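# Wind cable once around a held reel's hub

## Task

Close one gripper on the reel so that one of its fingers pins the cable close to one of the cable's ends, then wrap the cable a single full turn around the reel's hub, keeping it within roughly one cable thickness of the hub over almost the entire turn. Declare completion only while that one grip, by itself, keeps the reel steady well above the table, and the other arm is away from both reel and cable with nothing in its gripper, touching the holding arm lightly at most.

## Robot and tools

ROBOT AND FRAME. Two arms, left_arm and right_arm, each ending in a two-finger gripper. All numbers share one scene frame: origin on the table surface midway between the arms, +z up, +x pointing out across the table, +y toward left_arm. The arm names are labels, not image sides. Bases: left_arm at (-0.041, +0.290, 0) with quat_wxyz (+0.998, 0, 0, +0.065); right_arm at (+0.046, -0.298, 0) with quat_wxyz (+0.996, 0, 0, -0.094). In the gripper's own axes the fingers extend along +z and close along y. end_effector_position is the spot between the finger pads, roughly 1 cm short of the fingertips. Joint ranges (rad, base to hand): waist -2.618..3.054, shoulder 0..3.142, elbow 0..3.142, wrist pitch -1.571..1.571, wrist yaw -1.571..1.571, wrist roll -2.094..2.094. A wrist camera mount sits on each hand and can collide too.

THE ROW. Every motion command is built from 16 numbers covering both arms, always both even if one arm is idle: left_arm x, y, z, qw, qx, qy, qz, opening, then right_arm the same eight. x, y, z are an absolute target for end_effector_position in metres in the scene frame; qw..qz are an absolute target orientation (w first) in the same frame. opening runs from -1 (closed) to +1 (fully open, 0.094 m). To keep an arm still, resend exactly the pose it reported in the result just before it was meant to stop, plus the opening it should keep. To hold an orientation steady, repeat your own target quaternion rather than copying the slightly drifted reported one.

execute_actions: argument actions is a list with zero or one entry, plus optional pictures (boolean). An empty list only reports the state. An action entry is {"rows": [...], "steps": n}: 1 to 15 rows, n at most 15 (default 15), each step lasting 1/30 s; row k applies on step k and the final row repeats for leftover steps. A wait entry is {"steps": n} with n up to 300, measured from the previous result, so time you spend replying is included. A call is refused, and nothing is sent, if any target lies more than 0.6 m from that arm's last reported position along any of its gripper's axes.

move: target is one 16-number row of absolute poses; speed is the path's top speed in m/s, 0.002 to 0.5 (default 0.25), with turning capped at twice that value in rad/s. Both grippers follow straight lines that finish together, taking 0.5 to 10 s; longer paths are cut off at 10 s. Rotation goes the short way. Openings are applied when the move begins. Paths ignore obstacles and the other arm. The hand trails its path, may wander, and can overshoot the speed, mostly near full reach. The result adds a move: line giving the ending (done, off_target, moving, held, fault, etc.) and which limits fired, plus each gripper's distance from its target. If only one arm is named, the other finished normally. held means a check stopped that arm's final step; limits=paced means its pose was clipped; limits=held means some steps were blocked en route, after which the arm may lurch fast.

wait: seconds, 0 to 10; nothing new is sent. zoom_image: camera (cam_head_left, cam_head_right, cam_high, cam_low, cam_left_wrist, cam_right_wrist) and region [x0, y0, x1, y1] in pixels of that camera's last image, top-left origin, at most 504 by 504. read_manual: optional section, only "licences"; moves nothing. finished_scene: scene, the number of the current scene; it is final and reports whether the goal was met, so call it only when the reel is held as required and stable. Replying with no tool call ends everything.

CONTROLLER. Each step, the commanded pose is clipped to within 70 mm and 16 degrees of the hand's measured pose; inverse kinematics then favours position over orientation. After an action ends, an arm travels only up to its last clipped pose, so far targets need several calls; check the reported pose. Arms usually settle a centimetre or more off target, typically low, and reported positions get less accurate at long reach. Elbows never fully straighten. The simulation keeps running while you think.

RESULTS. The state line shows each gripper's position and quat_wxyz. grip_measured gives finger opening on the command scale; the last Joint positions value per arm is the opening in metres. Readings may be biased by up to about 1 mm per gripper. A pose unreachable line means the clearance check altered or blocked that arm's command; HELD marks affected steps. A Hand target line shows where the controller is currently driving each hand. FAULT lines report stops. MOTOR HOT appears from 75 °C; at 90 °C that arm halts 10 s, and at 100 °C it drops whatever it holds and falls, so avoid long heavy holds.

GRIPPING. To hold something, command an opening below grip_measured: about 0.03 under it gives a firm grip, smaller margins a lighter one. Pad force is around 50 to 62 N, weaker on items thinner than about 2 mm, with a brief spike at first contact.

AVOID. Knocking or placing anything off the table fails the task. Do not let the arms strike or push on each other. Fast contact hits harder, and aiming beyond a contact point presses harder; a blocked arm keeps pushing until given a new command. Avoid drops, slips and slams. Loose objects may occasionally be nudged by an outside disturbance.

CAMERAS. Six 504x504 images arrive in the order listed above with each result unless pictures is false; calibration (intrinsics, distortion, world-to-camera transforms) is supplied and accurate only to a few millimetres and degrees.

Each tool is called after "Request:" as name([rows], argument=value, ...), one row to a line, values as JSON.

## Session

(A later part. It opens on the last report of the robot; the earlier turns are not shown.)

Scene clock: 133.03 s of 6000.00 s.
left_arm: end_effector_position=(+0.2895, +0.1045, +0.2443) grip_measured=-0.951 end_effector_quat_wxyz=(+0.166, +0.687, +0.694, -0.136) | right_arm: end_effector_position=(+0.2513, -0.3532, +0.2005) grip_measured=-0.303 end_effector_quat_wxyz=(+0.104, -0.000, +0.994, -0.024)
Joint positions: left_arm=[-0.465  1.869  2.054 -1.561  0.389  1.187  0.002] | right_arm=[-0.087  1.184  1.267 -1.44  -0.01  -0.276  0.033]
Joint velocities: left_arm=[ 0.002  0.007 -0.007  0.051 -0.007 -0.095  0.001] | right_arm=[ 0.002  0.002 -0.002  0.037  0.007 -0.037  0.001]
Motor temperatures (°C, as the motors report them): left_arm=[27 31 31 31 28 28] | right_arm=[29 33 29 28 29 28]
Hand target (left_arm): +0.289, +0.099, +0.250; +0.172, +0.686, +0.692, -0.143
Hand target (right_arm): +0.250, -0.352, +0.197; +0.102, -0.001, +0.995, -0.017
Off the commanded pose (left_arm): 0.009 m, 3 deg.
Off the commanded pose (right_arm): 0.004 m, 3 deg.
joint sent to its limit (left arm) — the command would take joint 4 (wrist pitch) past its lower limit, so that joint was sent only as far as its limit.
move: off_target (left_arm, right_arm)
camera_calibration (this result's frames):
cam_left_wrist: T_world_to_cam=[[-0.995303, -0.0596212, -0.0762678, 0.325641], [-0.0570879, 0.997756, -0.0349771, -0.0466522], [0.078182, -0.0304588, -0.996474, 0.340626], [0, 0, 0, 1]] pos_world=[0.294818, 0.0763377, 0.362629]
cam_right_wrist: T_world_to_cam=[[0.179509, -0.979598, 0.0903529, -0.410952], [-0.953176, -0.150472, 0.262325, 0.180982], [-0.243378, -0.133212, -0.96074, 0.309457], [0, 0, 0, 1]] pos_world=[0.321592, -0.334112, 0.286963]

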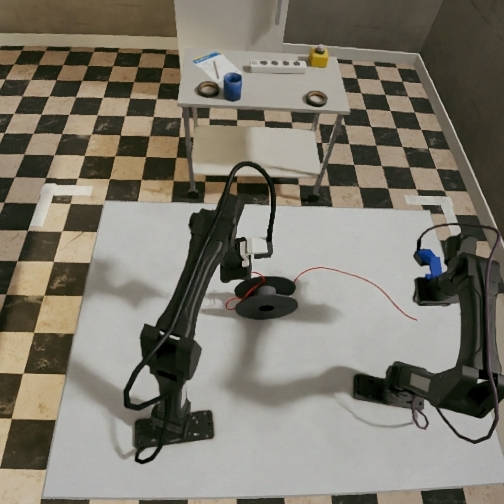

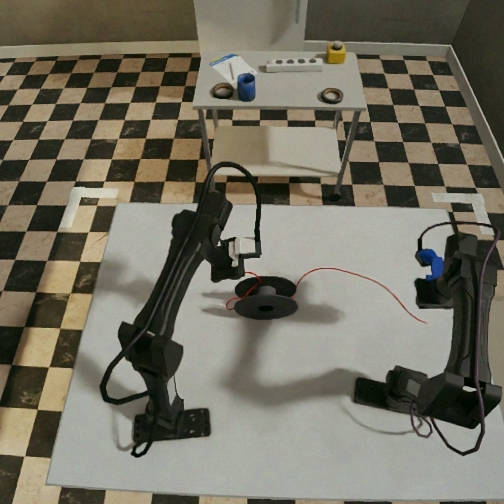

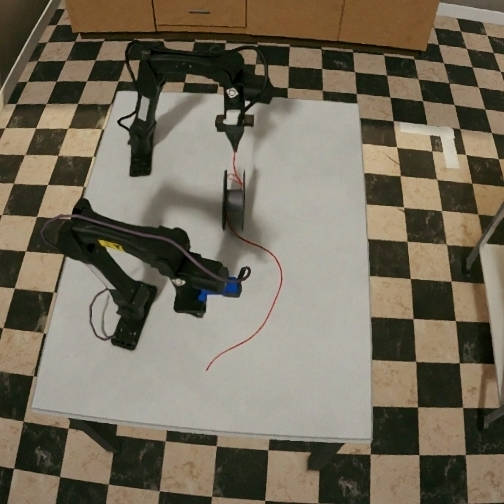

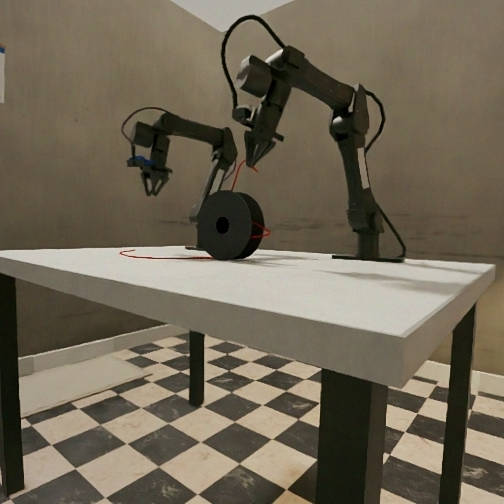

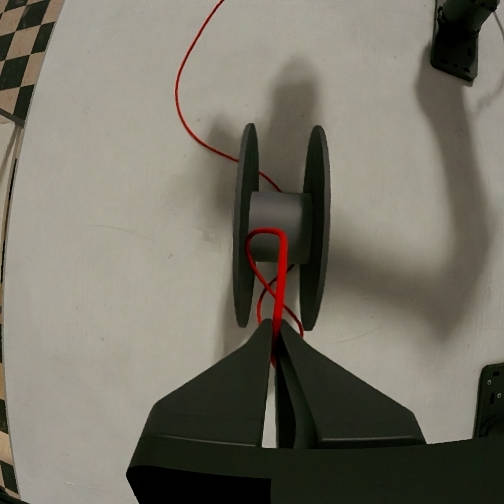

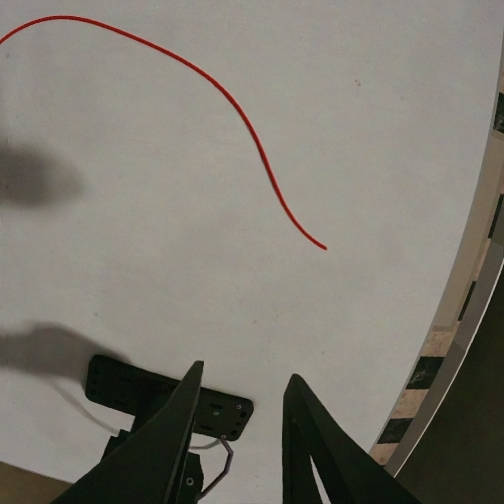

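Request:
move(target=[0.285,-0.1,0.2,0.27,0.65,0.65,-0.27,-0.98,0.25,-0.35,0.2,0.1,0,0.99,0,-0.3], speed=0.12)

Request:
move(target=[0.285,-0.1,0.2,0.27,0.65,0.65,-0.27,-0.6,0.25,-0.35,0.2,0.1,0,0.99,0,-0.3])

Scene clock: 139.33 s of 6000.00 s.
left_arm: end_effector_position=(+0.2843, -0.0961, +0.2031) grip_measured=-0.951 end_effector_quat_wxyz=(+0.271, +0.655, +0.654, -0.262) | right_arm: end_effector_position=(+0.2502, -0.3508, +0.2003) grip_measured=-0.303 end_effector_quat_wxyz=(+0.105, -0.001, +0.994, -0.009)
Joint positions: left_arm=[-0.813  1.992  1.873 -0.891  0.565  0.722  0.002] | right_arm=[-0.107  1.184  1.267 -1.447 -0.044 -0.292  0.033]
Joint velocities: left_arm=[-0.022 -0.002 -0.012 -0.007  0.022 -0.051 -0.001] | right_arm=[-0.017 -0.007 -0.012 -0.066  0.022 -0.022 -0.001]
Motor temperatures (°C, as the motors report them): left_arm=[27 31 31 31 28 28] | right_arm=[29 32 29 28 29 28]
Hand target (left_arm): +0.281, -0.099, +0.200; +0.268, +0.655, +0.653, -0.271
Hand target (right_arm): +0.250, -0.350, +0.200; +0.101, -0.000, +0.995, -0.000
Off the commanded pose (left_arm): 0.005 m, 1 deg.
Off the commanded pose (right_arm): 0.001 m, 1 deg.
move: done
camera_calibration (this result's frames):
cam_left_wrist: T_world_to_cam=[[-0.998023, -0.053969, -0.032207, 0.29772], [-0.0383825, 0.929179, -0.367631, 0.207393], [0.0497668, -0.365668, -0.929414, 0.256104], [0, 0, 0, 1]] pos_world=[0.292346, -0.0829889, 0.323859]
cam_right_wrist: T_world_to_cam=[[0.183047, -0.981243, 0.0604723, -0.40387], [-0.953099, -0.162043, 0.255627, 0.177662], [-0.241033, -0.104428, -0.964882, 0.319659], [0, 0, 0, 1]] pos_world=[0.320305, -0.334124, 0.287441]

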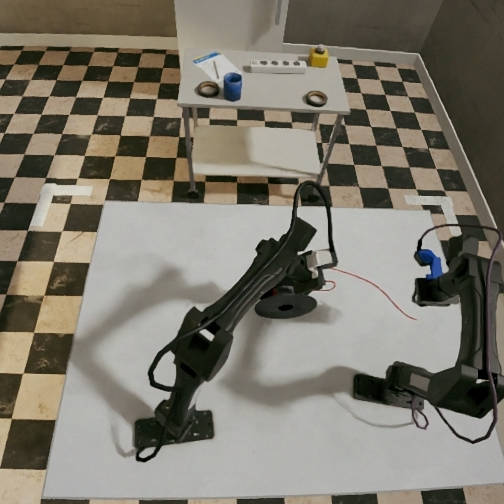

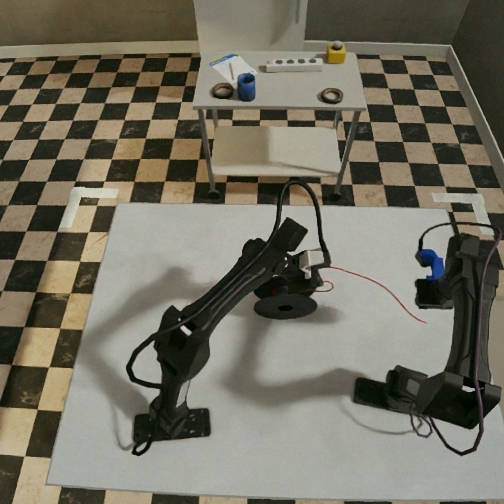

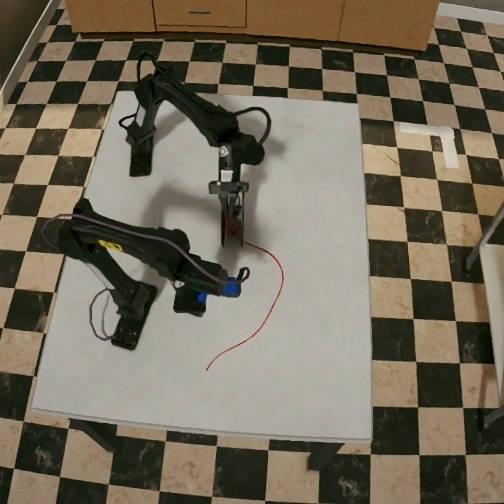

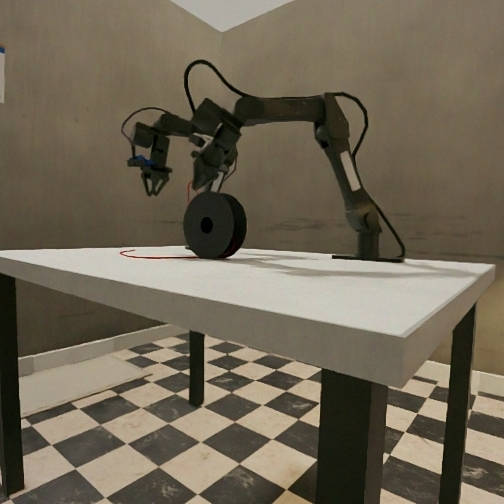

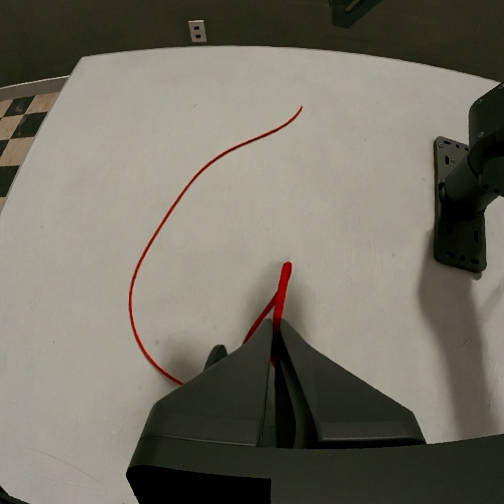

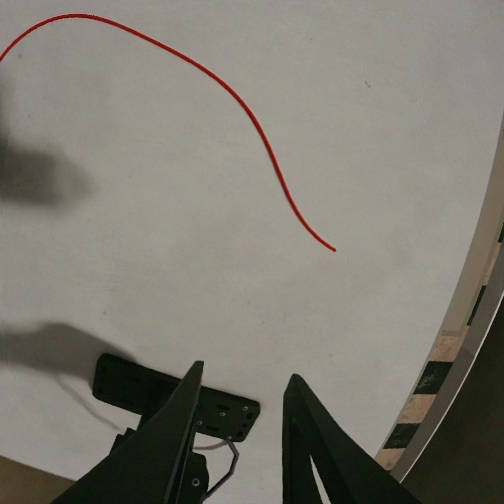

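Scene clock: 140.03 s of 6000.00 s.
left_arm: end_effector_position=(+0.2850, -0.0969, +0.2039) grip_measured=-0.603 end_effector_quat_wxyz=(+0.274, +0.655, +0.654, -0.263) | right_arm: end_effector_position=(+0.2502, -0.3508, +0.2003) grip_measured=-0.303 end_effector_quat_wxyz=(+0.105, -0.001, +0.994, -0.009)
Joint positions: left_arm=[-0.813  1.992  1.873 -0.885  0.566  0.72   0.019] | right_arm=[-0.107  1.184  1.267 -1.448 -0.044 -0.292  0.033]
Joint velocities: left_arm=[-0.002  0.002 -0.022  0.007 -0.007 -0.051  0.001] | right_arm=[-0.012  0.002  0.002  0.037 -0.007  0.066  0.001]
Motor temperatures (°C, as the motors report them): left_arm=[27 32 31 31 28 28] | right_arm=[29 32 29 28 29 28]
Hand target (left_arm): +0.285, -0.100, +0.200; +0.271, +0.653, +0.653, -0.271
Hand target (right_arm): +0.250, -0.350, +0.200; +0.101, +0.000, +0.995, -0.000
Off the commanded pose (left_arm): 0.005 m, 1 deg.
Off the commanded pose (right_arm): 0.001 m, 1 deg.
move: done
camera_calibration (this result's frames):
cam_left_wrist: T_world_to_cam=[[-0.997907, -0.054676, -0.0345216, 0.298749], [-0.0379325, 0.927355, -0.372256, 0.209156], [0.0523672, -0.370167, -0.927488, 0.254973], [0, 0, 0, 1]] pos_world=[0.292705, -0.0832444, 0.324657]
cam_right_wrist: T_world_to_cam=[[0.183069, -0.981249, 0.0602965, -0.403799], [-0.953005, -0.162071, 0.255956, 0.177488], [-0.241385, -0.10432, -0.964806, 0.319732], [0, 0, 0, 1]] pos_world=[0.320248, -0.334107, 0.287398]

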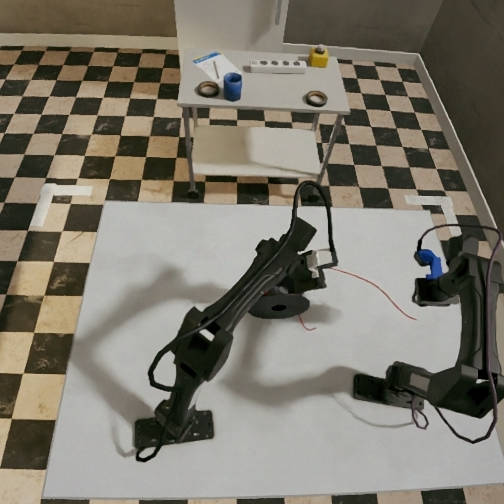

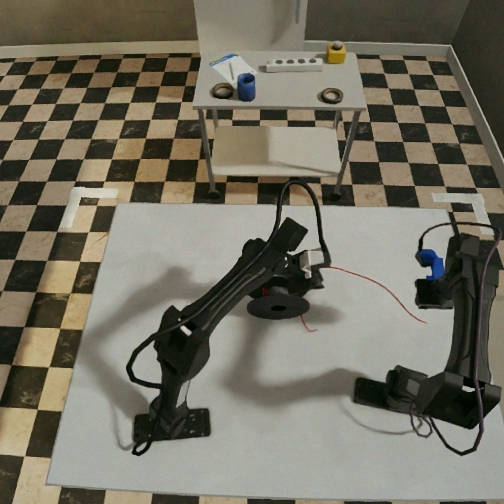

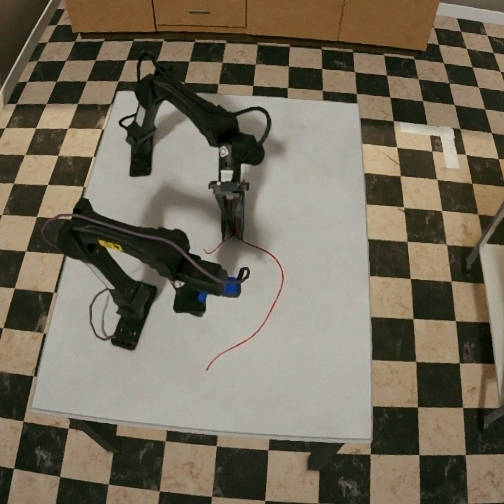

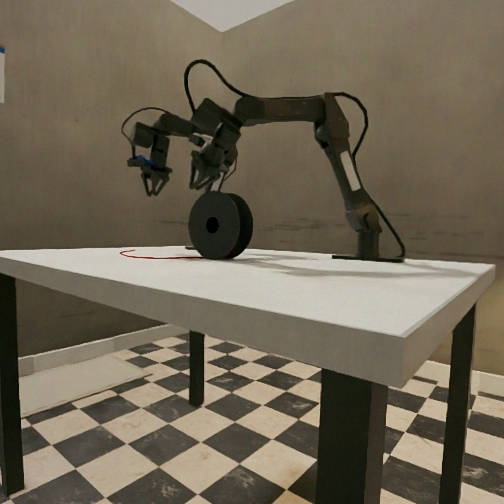

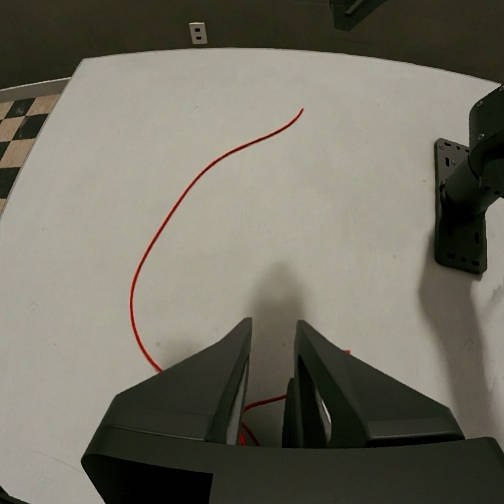

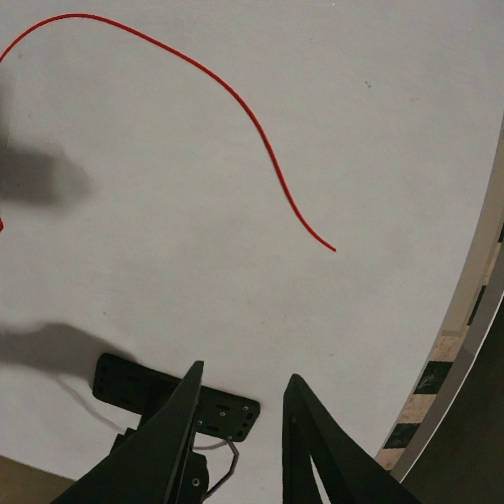

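Request:
move(target=[0.25,0.3,0.26,0.15,0.69,0.69,-0.15,-0.3,0.345,-0.365,0.035,0,-0.26,0.966,0,-0.2], speed=0.3)

Scene clock: 150.00 s of 6000.00 s.
left_arm: end_effector_position=(+0.2681, +0.3052, +0.2605) grip_measured=-0.303 end_effector_quat_wxyz=(+0.237, +0.662, +0.711, -0.030) | right_arm: end_effector_position=(+0.3370, -0.3646, +0.0316) grip_measured=-0.203 end_effector_quat_wxyz=(-0.011, -0.252, +0.967, +0.011)
Joint positions: left_arm=[ 0.164  1.587  1.774 -1.557  0.44   1.748  0.033] | right_arm=[-0.045  1.774  1.137 -0.965 -0.009 -0.744  0.037]
Joint velocities: left_arm=[ 0.002  0.007 -0.007  0.051 -0.007  0.051  0.001] | right_arm=[ 0.007  0.002 -0.012 -0.007  0.095  0.022 -0.   ]
Motor temperatures (°C, as the motors report them): left_arm=[27 32 31 31 28 28] | right_arm=[29 30 29 28 29 28]
Hand target (left_arm): +0.259, +0.301, +0.261; +0.233, +0.665, +0.709, -0.037
Hand target (right_arm): +0.348, -0.365, +0.036; +0.001, -0.261, +0.965, +0.002
Off the commanded pose (left_arm): 0.019 m, 18 deg; orientation clipped at the last step of the last action.
Off the commanded pose (right_arm): 0.009 m, 2 deg.
joint sent to its limit (left arm) — the command would take joint 4 (wrist pitch) past its lower limit, so that joint was sent only as far as its limit.
After step 180, 1.93 s passed at rest.
move: off_target (left_arm); limits=paced
camera_calibration (this result's frames):
cam_left_wrist: T_world_to_cam=[[-0.938208, -0.16038, -0.306666, 0.393057], [-0.164037, 0.986355, -0.0139911, -0.220876], [0.304726, 0.037178, -0.951714, 0.271507], [0, 0, 0, 1]] pos_world=[0.249802, 0.270806, 0.375845]
cam_right_wrist: T_world_to_cam=[[0.643995, -0.764592, -0.0258721, -0.496721], [-0.672962, -0.582254, 0.456182, 0.0473302], [-0.363857, -0.276368, -0.88951, 0.15263], [0, 0, 0, 1]] pos_world=[0.407273, -0.310048, 0.101323]

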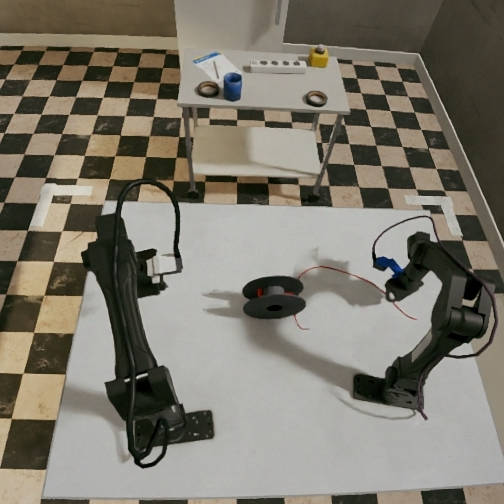

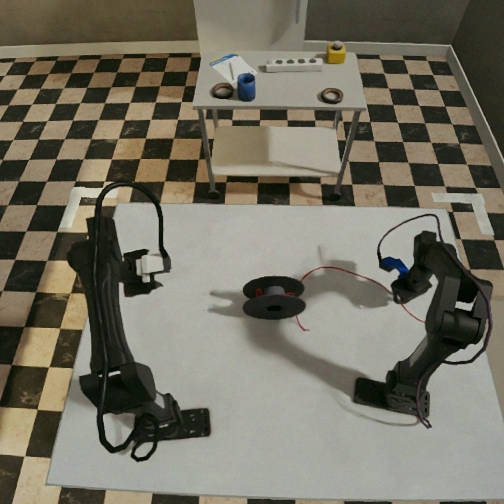

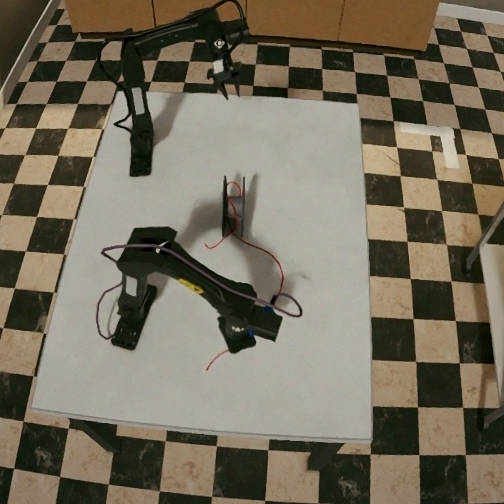

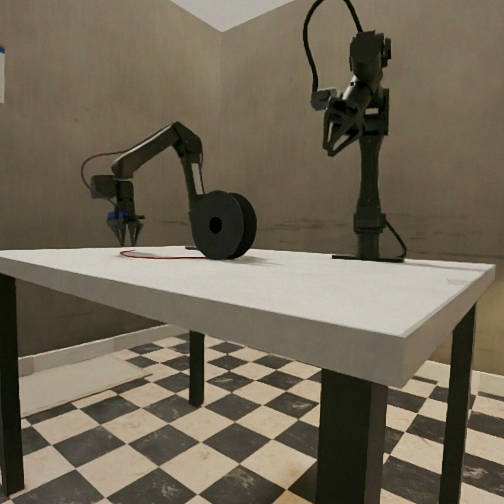

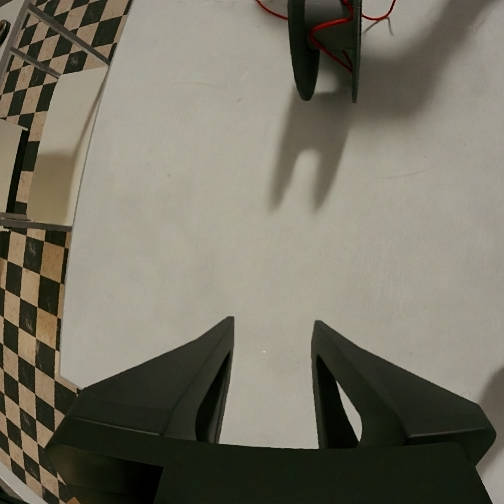

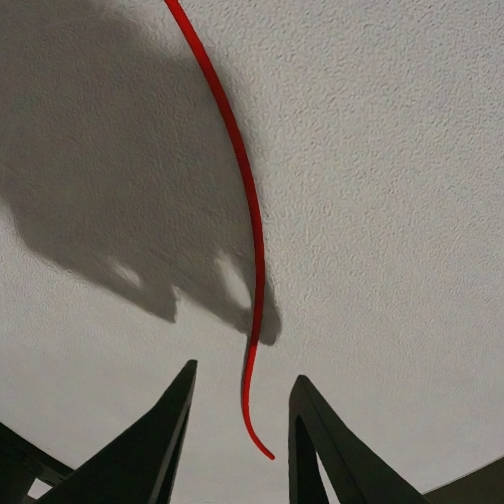

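Request:
move(target=[0.22,0.42,0.2,0.1,0.3,0.95,0,-0.3,0.34,-0.365,0.012,0,-0.26,0.966,0,-0.2])

Request:
move(target=[0.22,0.42,0.2,0.1,0.3,0.95,0,-0.3,0.34,-0.365,0.012,0,-0.26,0.966,0,-0.98])

Request:
move(target=[0.22,0.42,0.2,0.1,0.3,0.95,0,-0.3,0.31,-0.12,0.25,0.15,-0.69,0.69,0.15,-0.98], speed=0.2)

Scene clock: 158.97 s of 6000.00 s.
left_arm: end_effector_position=(+0.2240, +0.4190, +0.2025) grip_measured=-0.303 end_effector_quat_wxyz=(+0.102, +0.307, +0.946, +0.001) | right_arm: end_effector_position=(+0.3450, -0.3674, +0.0208) grip_measured=-0.203 end_effector_quat_wxyz=(+0.011, -0.253, +0.967, -0.004)
Joint positions: left_arm=[ 0.413  1.555  1.572 -1.451  0.153  1.16   0.033] | right_arm=[-0.045  1.774  1.091 -0.865 -0.004 -0.746  0.037]
Joint velocities: left_arm=[ 0.002 -0.002  0.002  0.095  0.125 -0.037  0.001] | right_arm=[ 0.022 -0.017 -0.012 -0.11   0.066 -0.051  0.   ]
Motor temperatures (°C, as the motors report them): left_arm=[27 32 31 31 28 28] | right_arm=[29 31 29 28 29 28]
Hand target (left_arm): +0.222, +0.421, +0.200; +0.102, +0.299, +0.949, +0.001
Hand target (right_arm): +0.340, -0.365, +0.012; -0.000, -0.260, +0.966, -0.000
Off the commanded pose (left_arm): 0.005 m, 1 deg.
Off the commanded pose (right_arm): 0.010 m, 2 deg.
After step 180, 0.60 s passed at rest.
move: done
camera_calibration (this result's frames):
cam_left_wrist: T_world_to_cam=[[-0.553508, -0.825694, -0.108898, 0.504601], [-0.826009, 0.527536, 0.198534, -0.0436599], [-0.106481, 0.199841, -0.974025, 0.253952], [0, 0, 0, 1]] pos_world=[0.270278, 0.388928, 0.310974]
cam_right_wrist: T_world_to_cam=[[0.64504, -0.763895, 0.0197198, -0.505329], [-0.694685, -0.575457, 0.431582, 0.0664836], [-0.318335, -0.292086, -0.901858, 0.123934], [0, 0, 0, 1]] pos_world=[0.411595, -0.31156, 0.0930433]

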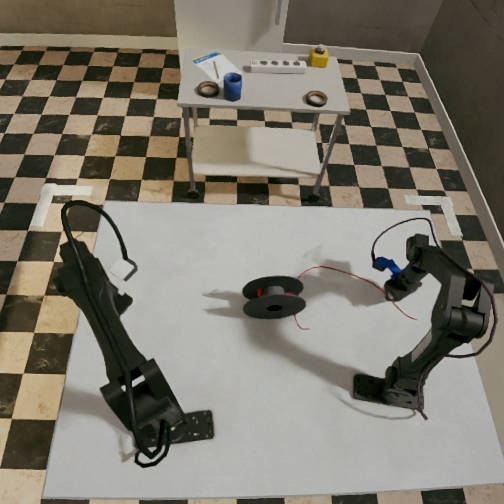

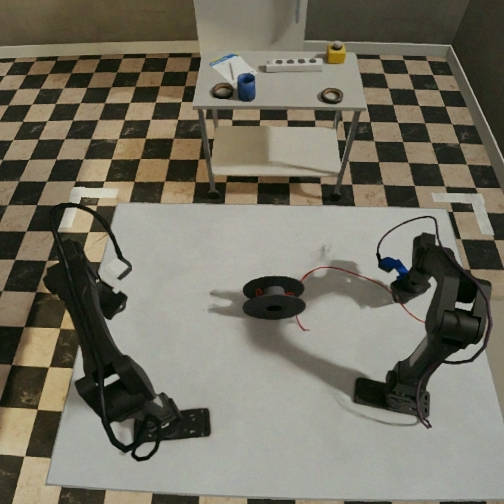

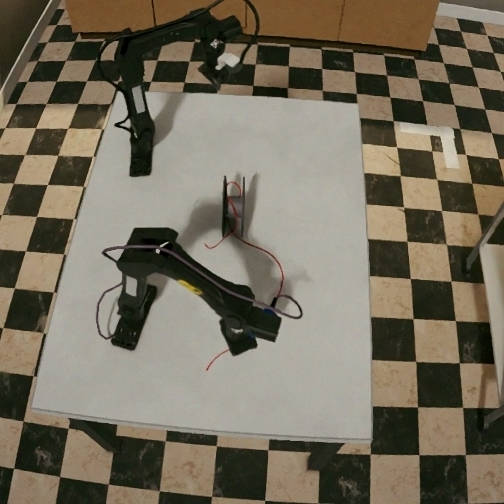

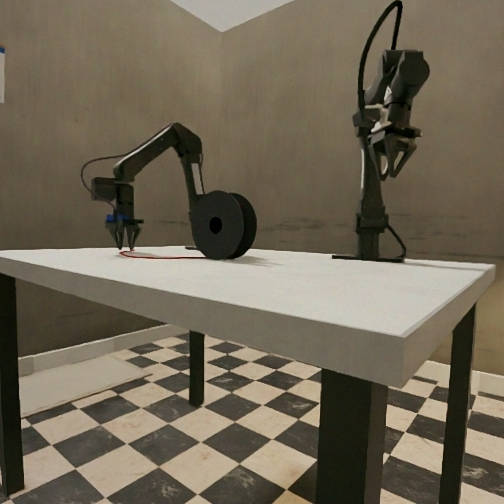

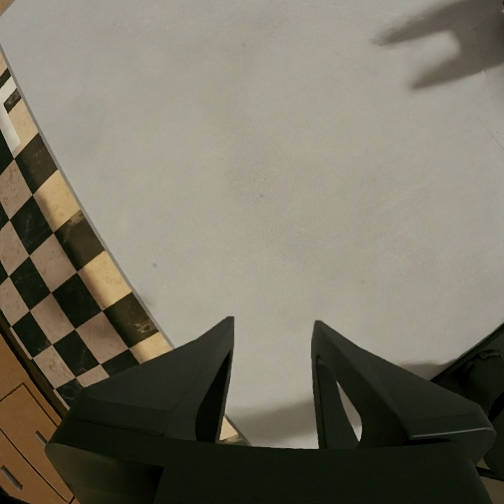

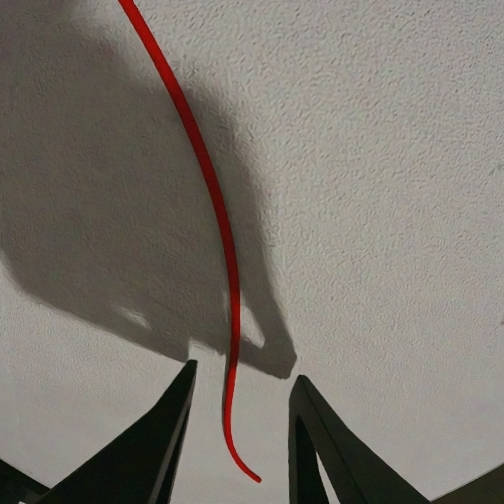

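Scene clock: 159.67 s of 6000.00 s.
left_arm: end_effector_position=(+0.2238, +0.4193, +0.2024) grip_measured=-0.303 end_effector_quat_wxyz=(+0.101, +0.307, +0.946, +0.001) | right_arm: end_effector_position=(+0.3454, -0.3675, +0.0208) grip_measured=-0.977 end_effector_quat_wxyz=(+0.012, -0.253, +0.967, -0.004)
Joint positions: left_arm=[ 0.413  1.555  1.572 -1.451  0.151  1.159  0.033] | right_arm=[-0.045  1.774  1.091 -0.864 -0.004 -0.746  0.001]
Joint velocities: left_arm=[-0.017  0.007 -0.002  0.051 -0.022  0.022  0.   ] | right_arm=[-0.022 -0.002 -0.002 -0.081  0.037 -0.022  0.001]
Motor temperatures (°C, as the motors report them): left_arm=[27 32 31 31 28 28] | right_arm=[29 31 29 28 29 28]
Hand target (left_arm): +0.220, +0.420, +0.200; +0.100, +0.300, +0.949, -0.000
Hand target (right_arm): +0.340, -0.365, +0.012; +0.000, -0.260, +0.966, +0.000
Off the commanded pose (left_arm): 0.005 m, 1 deg.
Off the commanded pose (right_arm): 0.011 m, 2 deg.
move: off_target (right_arm)
camera_calibration (this result's frames):
cam_left_wrist: T_world_to_cam=[[-0.552789, -0.82609, -0.109547, 0.50488], [-0.826335, 0.526411, 0.200153, -0.0437249], [-0.107678, 0.201165, -0.973621, 0.253457], [0, 0, 0, 1]] pos_world=[0.270252, 0.389106, 0.310831]
cam_right_wrist: T_world_to_cam=[[0.645301, -0.763641, 0.0209539, -0.505657], [-0.695105, -0.575566, 0.430759, 0.0668079], [-0.316885, -0.292534, -0.902224, 0.123376], [0, 0, 0, 1]] pos_world=[0.411835, -0.311596, 0.0931303]

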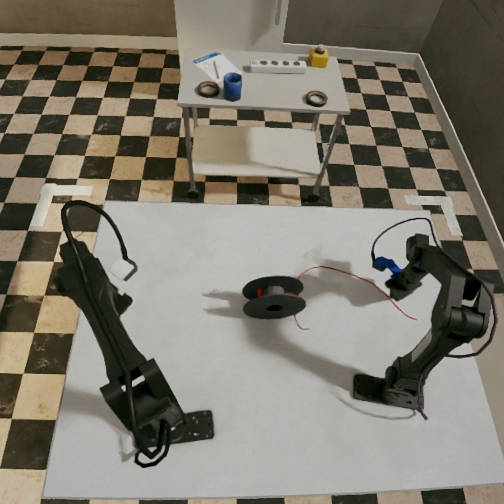

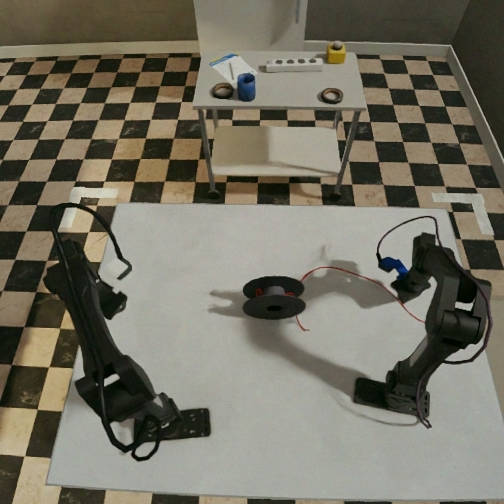

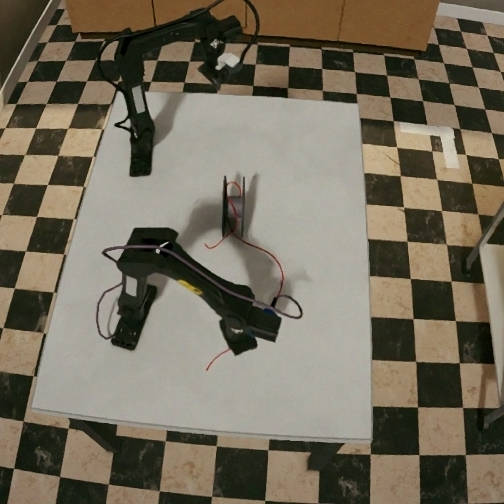

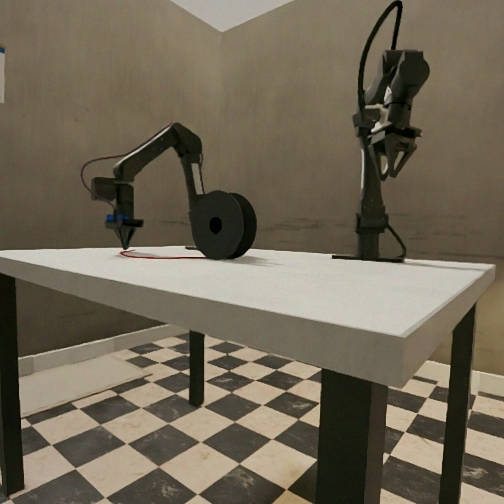

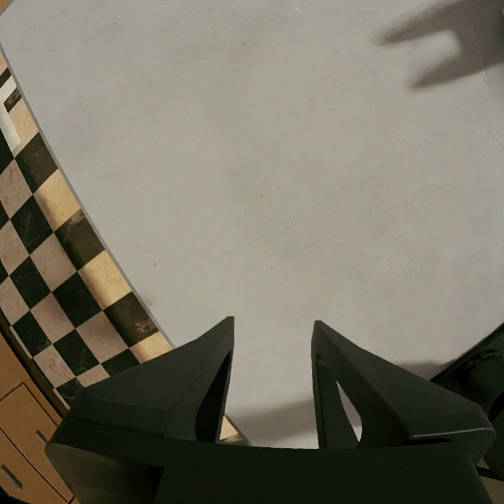

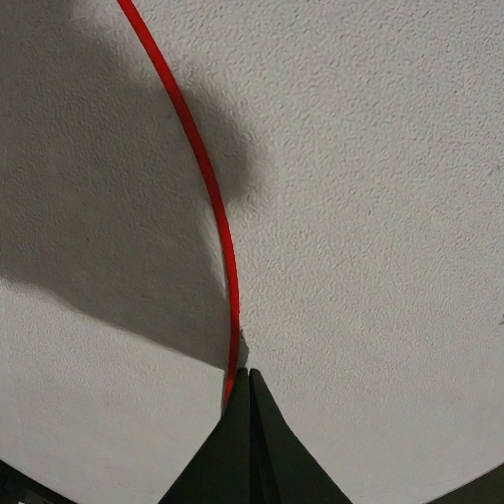

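Scene clock: 163.03 s of 6000.00 s.
left_arm: end_effector_position=(+0.2238, +0.4193, +0.2024) grip_measured=-0.303 end_effector_quat_wxyz=(+0.101, +0.307, +0.946, +0.001) | right_arm: end_effector_position=(+0.3092, -0.1243, +0.2460) grip_measured=-0.977 end_effector_quat_wxyz=(-0.157, +0.685, -0.697, -0.141)
Joint positions: left_arm=[ 0.413  1.555  1.572 -1.451  0.151  1.159  0.033] | right_arm=[ 0.556  1.61   1.755 -1.529 -0.384 -1.15   0.001]
Joint velocities: left_arm=[-0.017 -0.017 -0.002 -0.066 -0.007 -0.051  0.   ] | right_arm=[-0.017 -0.017 -0.012  0.022 -0.007 -0.066 -0.   ]
Motor temperatures (°C, as the motors report them): left_arm=[27 32 31 31 28 28] | right_arm=[29 31 29 28 29 28]
Hand target (left_arm): +0.220, +0.420, +0.200; +0.100, +0.300, +0.949, -0.000
Hand target (right_arm): +0.307, -0.119, +0.250; -0.159, +0.689, -0.690, -0.153
Off the commanded pose (left_arm): 0.005 m, 1 deg.
Off the commanded pose (right_arm): 0.006 m, 2 deg.
move: done
camera_calibration (this result's frames):
cam_left_wrist: T_world_to_cam=[[-0.552789, -0.82609, -0.109547, 0.50488], [-0.826335, 0.526411, 0.200153, -0.0437249], [-0.107678, 0.201165, -0.973621, 0.253457], [0, 0, 0, 1]] pos_world=[0.270252, 0.389106, 0.310831]
cam_right_wrist: T_world_to_cam=[[0.983656, 0.149394, 0.100512, -0.31197], [0.145183, -0.988239, 0.0480176, -0.132339], [0.106504, -0.0326401, -0.993776, 0.310149], [0, 0, 0, 1]] pos_world=[0.293053, -0.0740525, 0.345931]

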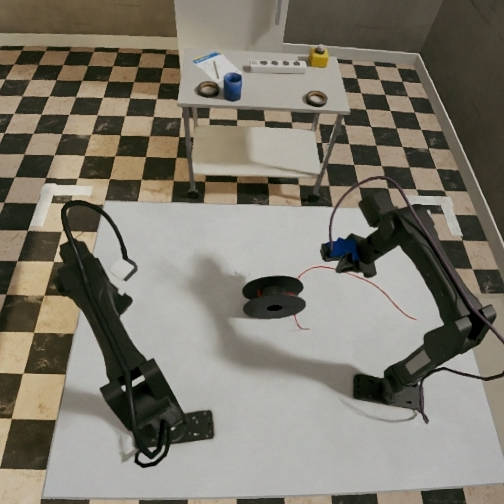

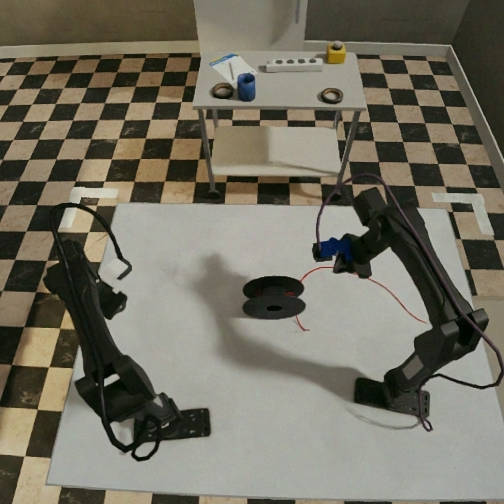

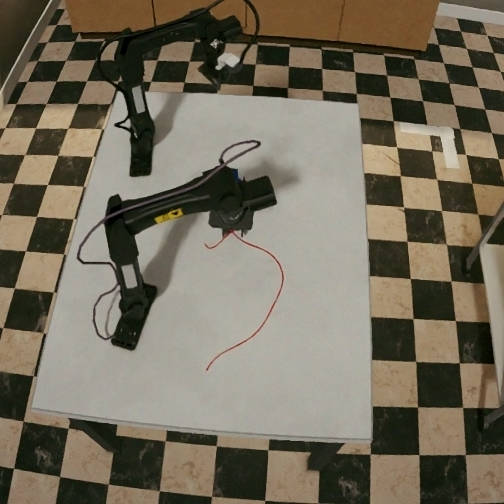

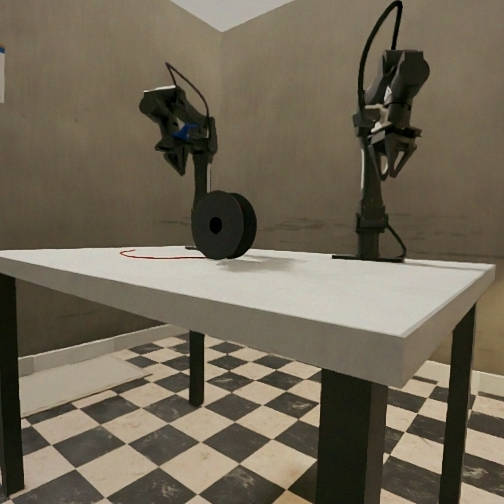

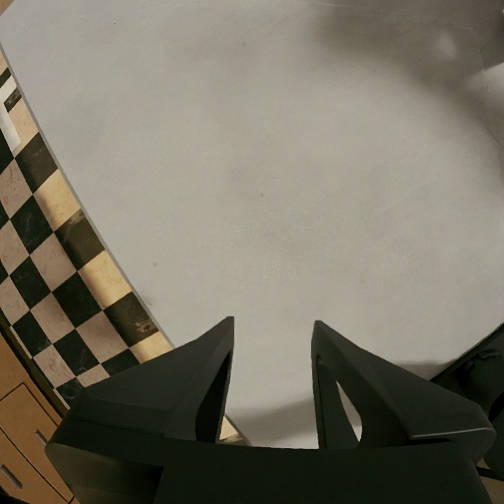

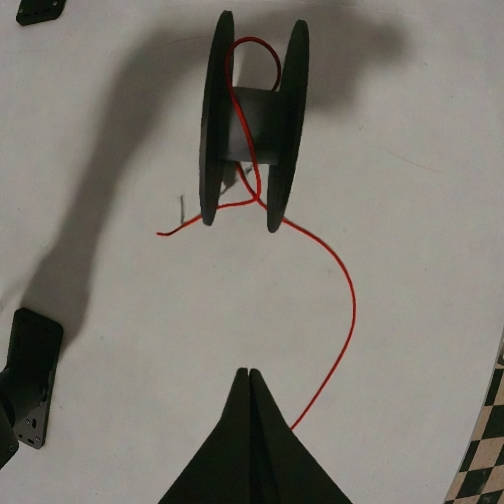

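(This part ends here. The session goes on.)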